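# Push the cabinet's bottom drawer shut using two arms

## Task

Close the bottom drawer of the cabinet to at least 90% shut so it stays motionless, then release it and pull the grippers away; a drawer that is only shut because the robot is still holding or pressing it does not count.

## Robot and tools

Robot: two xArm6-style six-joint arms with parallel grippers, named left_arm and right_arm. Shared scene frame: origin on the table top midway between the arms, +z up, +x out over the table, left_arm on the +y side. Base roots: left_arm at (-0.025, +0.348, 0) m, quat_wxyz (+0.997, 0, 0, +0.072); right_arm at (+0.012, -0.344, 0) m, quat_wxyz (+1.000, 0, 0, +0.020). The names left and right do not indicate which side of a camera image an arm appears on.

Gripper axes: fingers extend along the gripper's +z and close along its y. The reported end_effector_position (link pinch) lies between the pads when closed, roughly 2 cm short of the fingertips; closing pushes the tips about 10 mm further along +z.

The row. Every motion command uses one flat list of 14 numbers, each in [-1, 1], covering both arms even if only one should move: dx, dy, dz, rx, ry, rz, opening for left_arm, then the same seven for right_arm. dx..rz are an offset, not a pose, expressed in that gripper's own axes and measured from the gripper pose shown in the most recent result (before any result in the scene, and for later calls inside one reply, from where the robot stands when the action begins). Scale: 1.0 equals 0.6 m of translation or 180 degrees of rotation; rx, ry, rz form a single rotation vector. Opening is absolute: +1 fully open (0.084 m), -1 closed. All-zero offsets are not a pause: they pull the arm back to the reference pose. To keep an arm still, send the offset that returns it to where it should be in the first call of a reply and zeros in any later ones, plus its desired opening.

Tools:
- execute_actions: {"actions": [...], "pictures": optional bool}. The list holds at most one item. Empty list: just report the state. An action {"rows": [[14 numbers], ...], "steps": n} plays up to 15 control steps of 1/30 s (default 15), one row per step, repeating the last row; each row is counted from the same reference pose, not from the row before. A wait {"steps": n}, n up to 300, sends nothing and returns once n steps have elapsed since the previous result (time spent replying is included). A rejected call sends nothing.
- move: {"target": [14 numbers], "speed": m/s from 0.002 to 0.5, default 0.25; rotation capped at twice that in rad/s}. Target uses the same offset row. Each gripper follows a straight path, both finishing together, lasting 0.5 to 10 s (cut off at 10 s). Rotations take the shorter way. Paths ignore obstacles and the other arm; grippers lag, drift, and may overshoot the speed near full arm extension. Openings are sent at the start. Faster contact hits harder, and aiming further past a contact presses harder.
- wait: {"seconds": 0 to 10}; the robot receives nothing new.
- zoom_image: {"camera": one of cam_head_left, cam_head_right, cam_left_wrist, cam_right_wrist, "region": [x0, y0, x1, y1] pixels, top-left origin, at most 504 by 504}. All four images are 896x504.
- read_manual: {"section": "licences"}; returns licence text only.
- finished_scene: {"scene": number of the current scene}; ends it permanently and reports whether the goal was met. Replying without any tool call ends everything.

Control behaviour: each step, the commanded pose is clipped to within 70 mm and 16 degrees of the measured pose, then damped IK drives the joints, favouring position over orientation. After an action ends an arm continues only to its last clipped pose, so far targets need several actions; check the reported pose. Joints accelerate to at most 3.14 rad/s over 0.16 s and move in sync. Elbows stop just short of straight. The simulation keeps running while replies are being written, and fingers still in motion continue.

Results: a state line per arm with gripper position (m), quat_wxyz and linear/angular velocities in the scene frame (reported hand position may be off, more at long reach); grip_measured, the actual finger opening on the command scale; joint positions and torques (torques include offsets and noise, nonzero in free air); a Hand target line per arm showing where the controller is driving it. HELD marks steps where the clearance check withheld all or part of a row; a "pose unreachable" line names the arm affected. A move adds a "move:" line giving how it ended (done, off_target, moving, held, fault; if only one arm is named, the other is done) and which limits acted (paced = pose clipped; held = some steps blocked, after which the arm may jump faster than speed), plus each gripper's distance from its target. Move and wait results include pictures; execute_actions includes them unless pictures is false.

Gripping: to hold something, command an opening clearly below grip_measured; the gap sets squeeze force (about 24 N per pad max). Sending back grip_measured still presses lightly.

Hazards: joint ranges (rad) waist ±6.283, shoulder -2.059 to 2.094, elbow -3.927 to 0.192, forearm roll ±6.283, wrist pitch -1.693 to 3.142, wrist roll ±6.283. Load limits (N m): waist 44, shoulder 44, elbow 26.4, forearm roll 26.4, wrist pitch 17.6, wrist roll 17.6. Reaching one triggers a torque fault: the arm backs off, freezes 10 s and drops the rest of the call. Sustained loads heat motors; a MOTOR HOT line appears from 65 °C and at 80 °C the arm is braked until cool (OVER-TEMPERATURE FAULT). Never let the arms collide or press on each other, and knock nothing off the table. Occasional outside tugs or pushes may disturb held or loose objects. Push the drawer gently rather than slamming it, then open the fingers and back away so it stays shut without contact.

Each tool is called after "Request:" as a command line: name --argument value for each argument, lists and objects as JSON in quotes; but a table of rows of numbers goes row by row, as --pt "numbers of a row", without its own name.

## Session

Request:
execute_actions --actions '[]'

Scene clock: 0.00 s of 3900.00 s.
left_arm: end_effector_position=(-0.0024, +0.7823, +0.3290) grip_measured=+1.00 end_effector_quat_wxyz=(-0.359, +0.719, -0.158, -0.574) end_effector_velocity=(-0.001, -0.000, -0.001) end_effector_angular_velocity=(-0.001, +0.001, +0.002) | right_arm: end_effector_position=(+0.3875, -0.7265, +0.2070) grip_measured=+1.00 end_effector_quat_wxyz=(-0.341, +0.696, -0.413, +0.479) end_effector_velocity=(+0.000, +0.000, +0.000) end_effector_angular_velocity=(-0.001, -0.001, +0.001)
Joint positions: left_arm=[ 0.805 -0.34  -0.549  1.602  1.399  0.551  0.084] | right_arm=[-1.206  0.144 -0.87   1.593  1.126 -1.216  0.084]
Joint velocities: left_arm=[ 0.001  0.001  0.001 -0.001  0.001 -0.     0.   ] | right_arm=[ 0.    -0.001  0.     0.001  0.    -0.001  0.   ]
Joint torques (N m, as the arm reports them, + toward a larger angle): no reading
Motor temperatures (°C, as the motors report them): left_arm=[32 31 30 35 32 31] | right_arm=[30 31 28 30 29 33]
Hand target (left_arm): -0.002, +0.782, +0.329; -0.359, +0.719, -0.158, -0.574
Hand target (right_arm): +0.387, -0.727, +0.207; -0.341, +0.696, -0.413, +0.479

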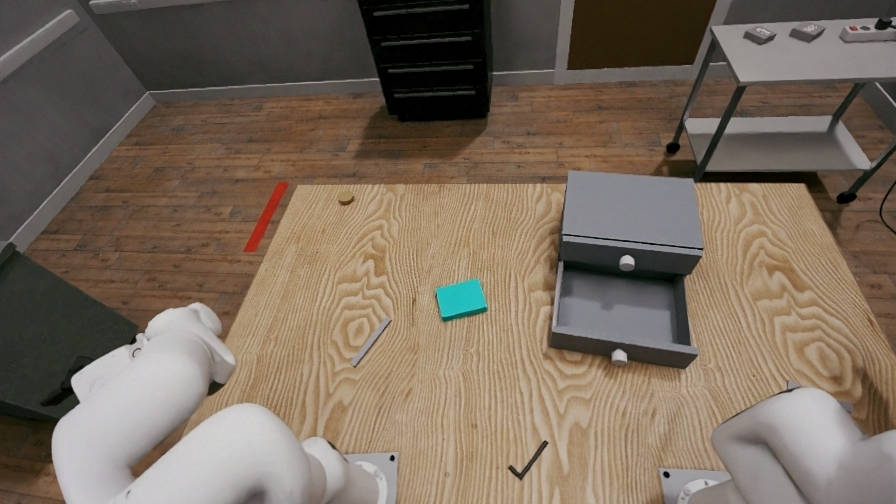

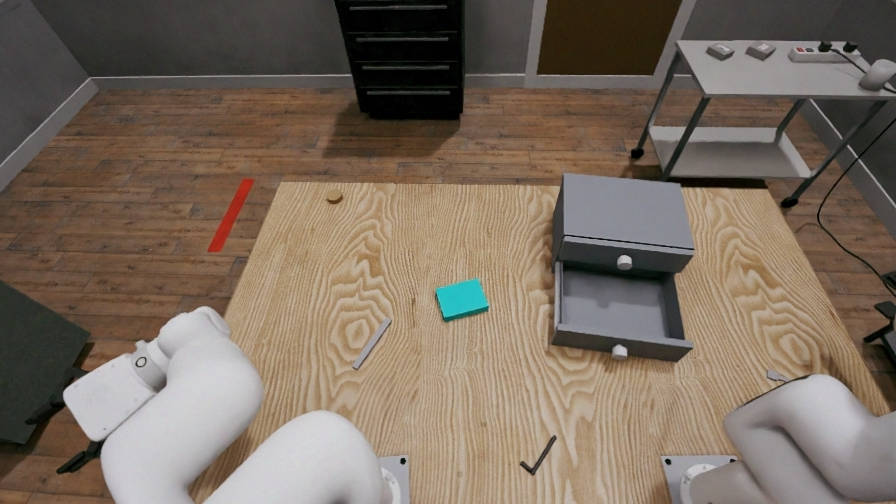

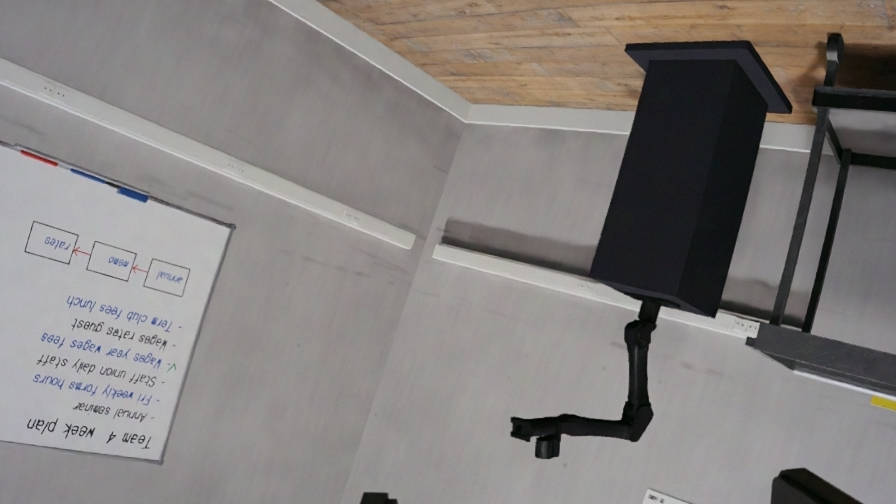

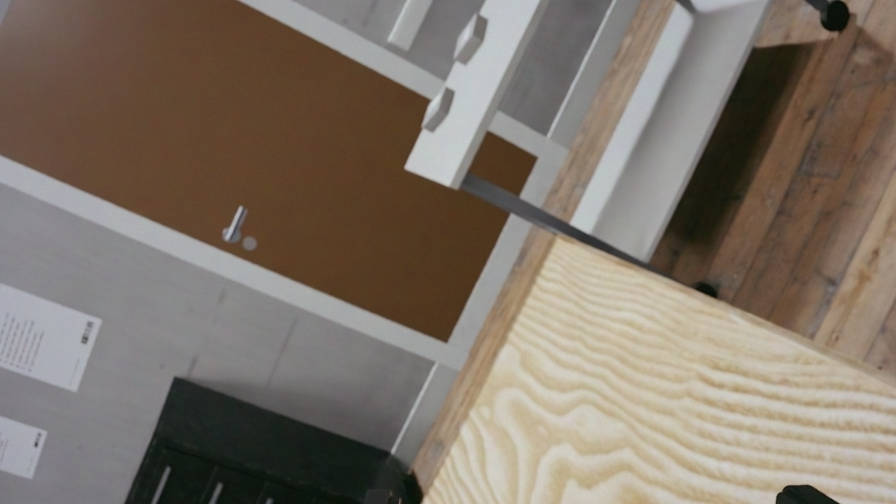

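Request:
move --target '[0,0,0,0,0,0,1,-0.95,-0.09,-0.155,0,0,0,-1]' --speed 0.5

Scene clock: 17.07 s of 3900.00 s.
left_arm: end_effector_position=(-0.0024, +0.7823, +0.3290) grip_measured=+1.00 end_effector_quat_wxyz=(-0.359, +0.719, -0.158, -0.574) end_effector_velocity=(-0.000, +0.000, -0.000) end_effector_angular_velocity=(-0.001, +0.000, +0.000) | right_arm: end_effector_position=(+0.3239, -0.5243, +0.1372) grip_measured=-1.00 end_effector_quat_wxyz=(-0.350, +0.698, -0.407, +0.473) end_effector_velocity=(+0.000, -0.000, +0.000) end_effector_angular_velocity=(+0.001, -0.000, -0.001)
Joint positions: left_arm=[ 0.805 -0.34  -0.549  1.602  1.399  0.551  0.084] | right_arm=[-1.12  -0.266 -0.178  1.781  1.126 -1.52   0.   ]
Joint velocities: left_arm=[ 0.001  0.001 -0.    -0.    -0.001  0.001 -0.   ] | right_arm=[ 0.     0.    -0.001  0.001 -0.     0.001  0.   ]
Joint torques (N m, as the arm reports them, + toward a larger angle): left_arm=[ -0.4  -12.96 -23.49   1.21   0.84   0.65] | right_arm=[-0.06 -3.75 -8.46  0.89  1.64  0.5 ]
Motor temperatures (°C, as the motors report them): left_arm=[32 31 32 35 32 31] | right_arm=[30 31 30 30 29 33]
Hand target (left_arm): -0.002, +0.782, +0.329; -0.359, +0.719, -0.158, -0.574
Hand target (right_arm): +0.324, -0.524, +0.137; -0.350, +0.698, -0.407, +0.473
Off the commanded pose (left_arm): 0.000 m, 0 deg.
Off the commanded pose (right_arm): 0.358 m, 1 deg; position clipped at the last step of the last action.
After step 90, 12.50 s passed at rest.
move: held (right_arm); limits=paced,held; held on 22 of 47 steps (right_arm), including the last (right_arm)
pose unreachable (right arm): on one or more control steps of this call this arm could not follow its commanded pose, so it was not sent that pose on those steps. On the call's last step it was still not sent that pose. It may still have moved: this result reports where it is.
cause: the commanded pose would bring two parts of the arm too close to each other (joints 2 (shoulder) to 4 (forearm roll) lie between them).

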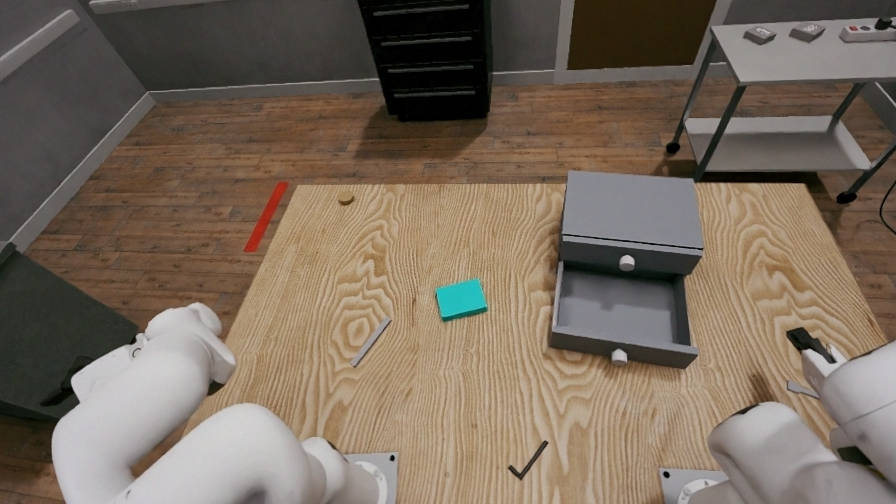

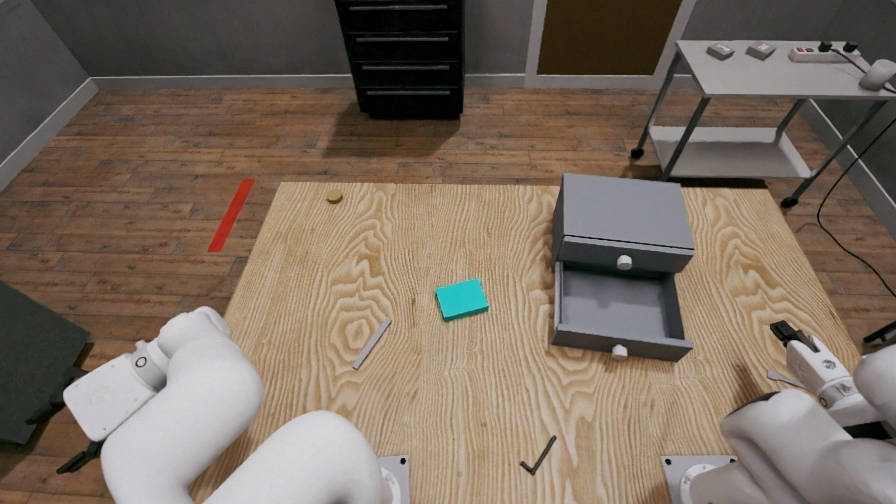

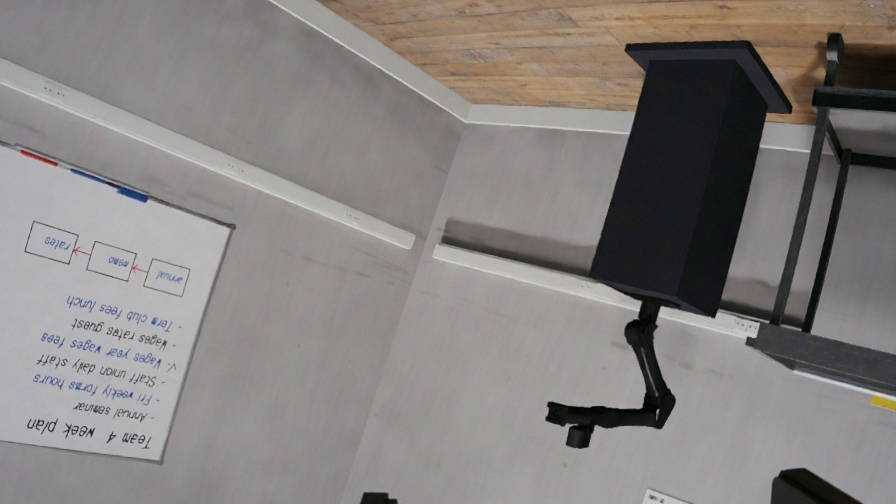

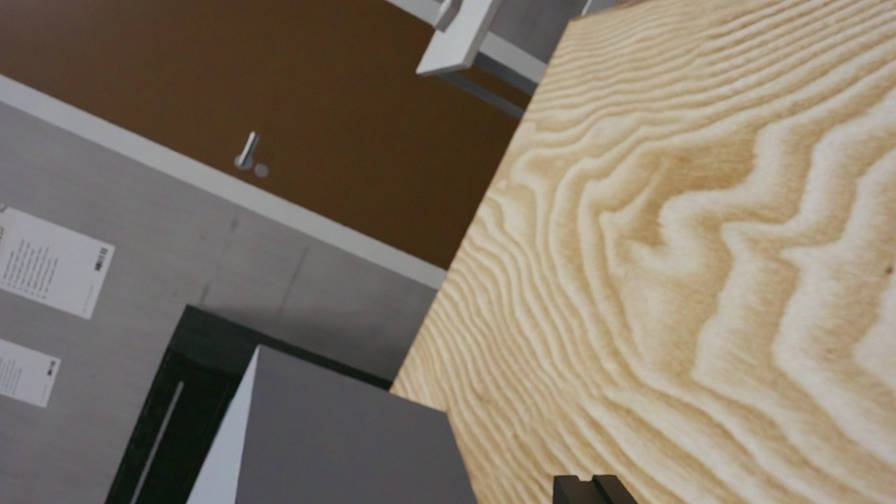

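Request:
move --target '[0,0,0,0,0,0,1,-0.52,-0.18,-0.15,-0.36,-0.17,0.03,-1]' --speed 0.5

Scene clock: 24.63 s of 3900.00 s.
left_arm: end_effector_position=(-0.0024, +0.7823, +0.3290) grip_measured=+1.00 end_effector_quat_wxyz=(-0.359, +0.719, -0.158, -0.574) end_effector_velocity=(+0.001, +0.000, -0.001) end_effector_angular_velocity=(-0.002, +0.000, -0.002) | right_arm: end_effector_position=(+0.3171, -0.5066, +0.1357) grip_measured=-1.00 end_effector_quat_wxyz=(-0.339, +0.714, -0.415, +0.451) end_effector_velocity=(+0.000, -0.000, +0.000) end_effector_angular_velocity=(-0.001, -0.000, +0.000)
Joint positions: left_arm=[ 0.805 -0.34  -0.549  1.602  1.399  0.551  0.084] | right_arm=[-1.062 -0.387 -0.116  1.764  1.04  -1.438  0.   ]
Joint velocities: left_arm=[-0.001  0.001  0.    -0.    -0.001  0.     0.   ] | right_arm=[-0.     0.001 -0.001 -0.     0.    -0.     0.   ]
Joint torques (N m, as the arm reports them, + toward a larger angle): left_arm=[ -0.41 -12.99 -23.45   1.29   0.83   0.76] | right_arm=[-0.07 -2.55 -9.12  0.81  1.59  0.47]
Motor temperatures (°C, as the motors report them): left_arm=[32 31 32 35 32 31] | right_arm=[30 31 30 30 29 33]
Hand target (left_arm): -0.002, +0.782, +0.329; -0.359, +0.719, -0.158, -0.574
Hand target (right_arm): +0.317, -0.507, +0.136; -0.339, +0.714, -0.415, +0.451
Off the commanded pose (left_arm): 0.000 m, 0 deg.
Off the commanded pose (right_arm): 0.323 m, 68 deg; position and orientation clipped at the last step of the last action.
After step 120, 1.90 s passed at rest.
move: held (right_arm); limits=paced,held; held on 41 of 50 steps (right_arm), including the last (right_arm)
pose unreachable (right arm): on one or more control steps of this call this arm could not follow its commanded pose, so it was not sent that pose on those steps. On the call's last step it was still not sent that pose. It may still have moved: this result reports where it is.
cause: the commanded pose would bring two parts of the arm too close to each other (joints 2 (shoulder) to 4 (forearm roll) lie between them).

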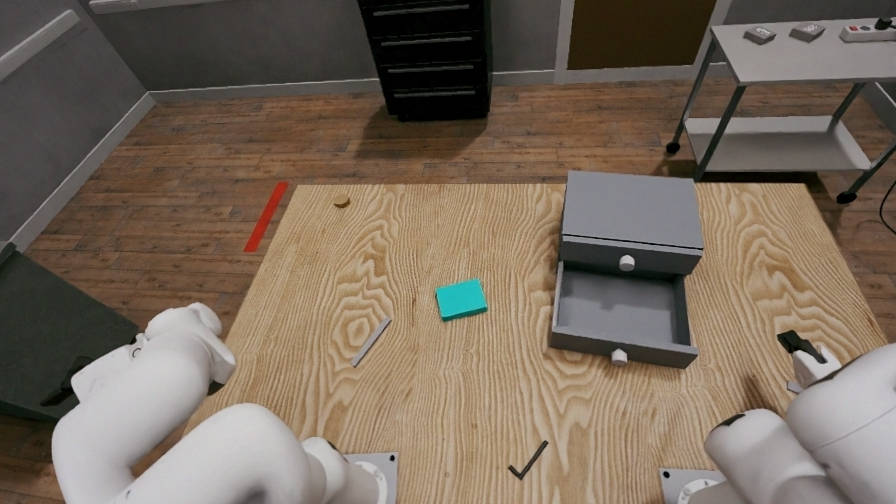

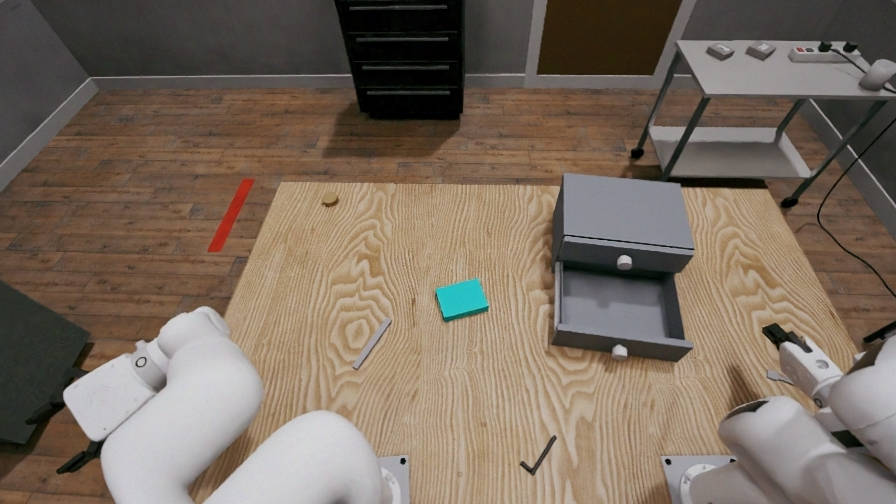

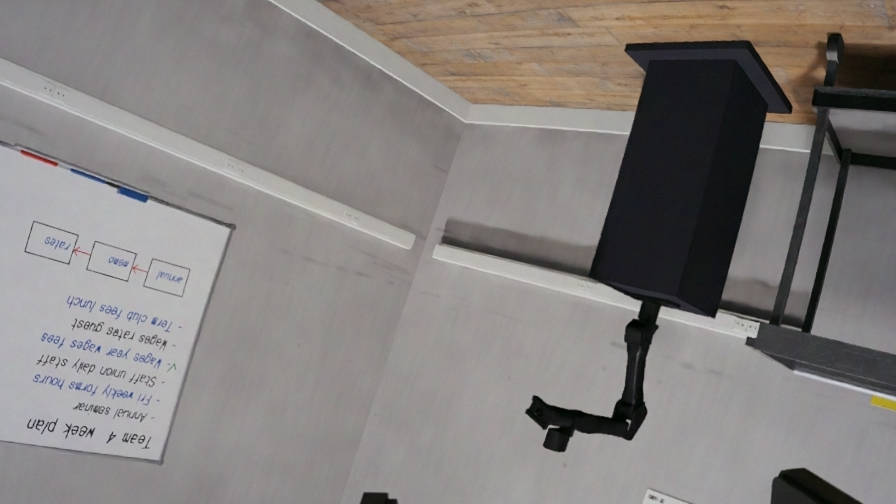

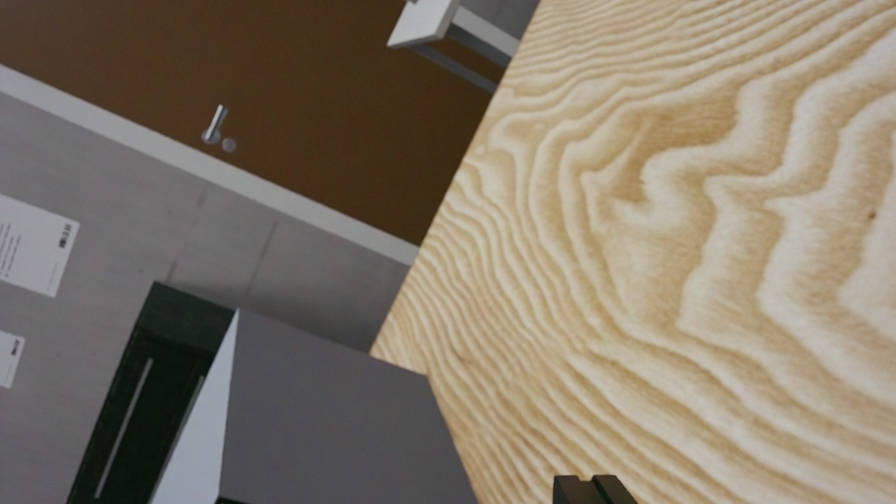

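Request:
move --target '[0,0,0,0,0,0,1,0,0,0.25,-0.36,-0.17,0.03,-1]' --speed 0.5

Scene clock: 32.47 s of 3900.00 s.
left_arm: end_effector_position=(-0.0024, +0.7823, +0.3290) grip_measured=+1.00 end_effector_quat_wxyz=(-0.359, +0.719, -0.158, -0.574) end_effector_velocity=(+0.001, +0.000, +0.000) end_effector_angular_velocity=(+0.001, -0.001, -0.002) | right_arm: end_effector_position=(+0.4566, -0.4913, +0.0826) grip_measured=-1.00 end_effector_quat_wxyz=(-0.020, +0.852, -0.522, -0.044) end_effector_velocity=(+0.001, +0.001, -0.000) end_effector_angular_velocity=(+0.001, +0.011, -0.000)
Joint positions: left_arm=[ 0.805 -0.34  -0.549  1.602  1.399  0.551  0.084] | right_arm=[-0.383  0.236 -1.005  0.076  0.849  0.703  0.   ]
Joint velocities: left_arm=[-0.002  0.    -0.001 -0.    -0.     0.    -0.   ] | right_arm=[ 0.003  0.01  -0.015 -0.005  0.016  0.007  0.   ]
Joint torques (N m, as the arm reports them, + toward a larger angle): left_arm=[ -0.5  -13.09 -23.47   1.33   0.83   0.63] | right_arm=[ -0.14 -13.61 -10.86   0.1   -0.21   0.51]
Motor temperatures (°C, as the motors report them): left_arm=[32 31 33 35 32 31] | right_arm=[30 31 30 30 29 33]
Hand target (left_arm): -0.002, +0.782, +0.329; -0.359, +0.719, -0.158, -0.574
Hand target (right_arm): +0.457, -0.491, +0.083; -0.020, +0.852, -0.522, -0.044
Off the commanded pose (left_arm): 0.000 m, 0 deg.
Off the commanded pose (right_arm): 0.002 m, 0 deg.
After step 90, 2.47 s passed at rest.
move: done; limits=paced

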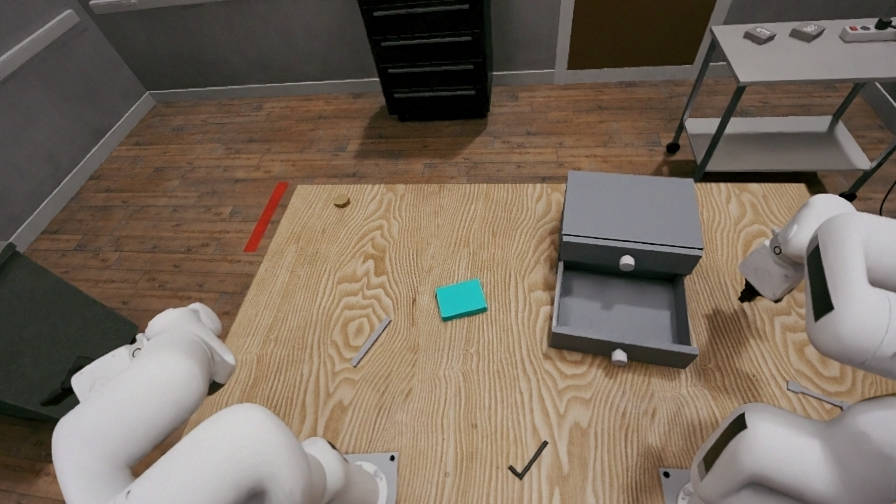

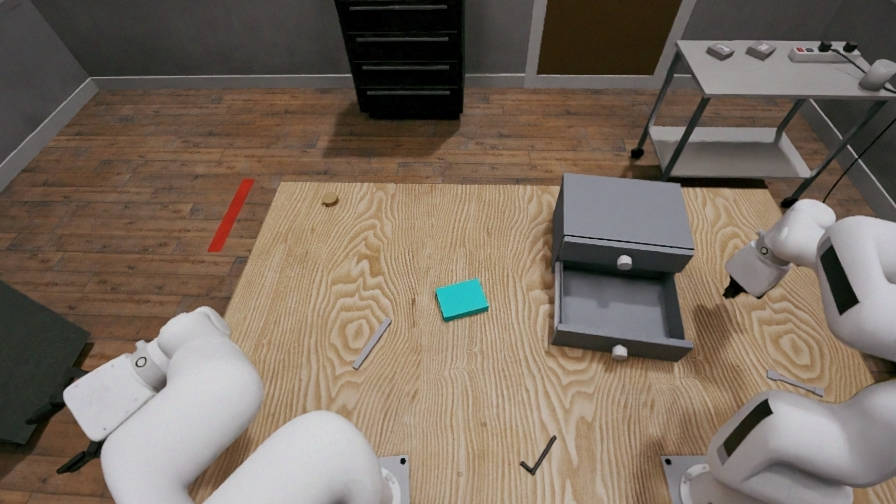

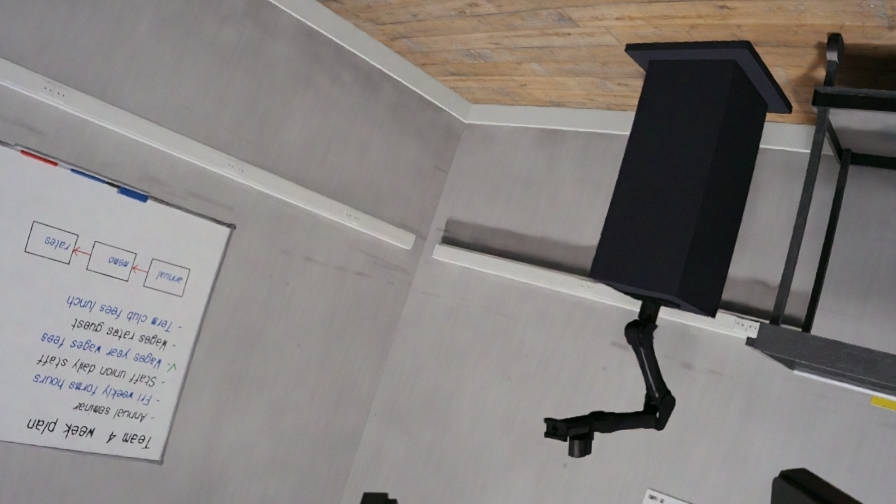

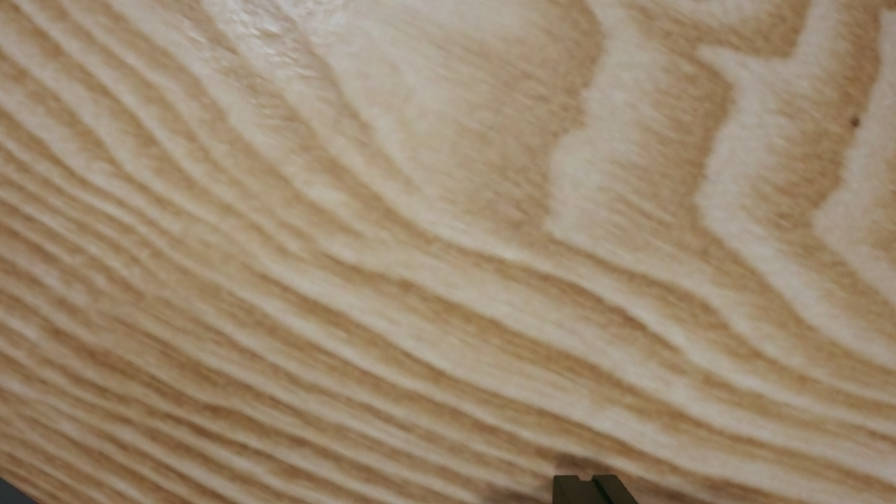

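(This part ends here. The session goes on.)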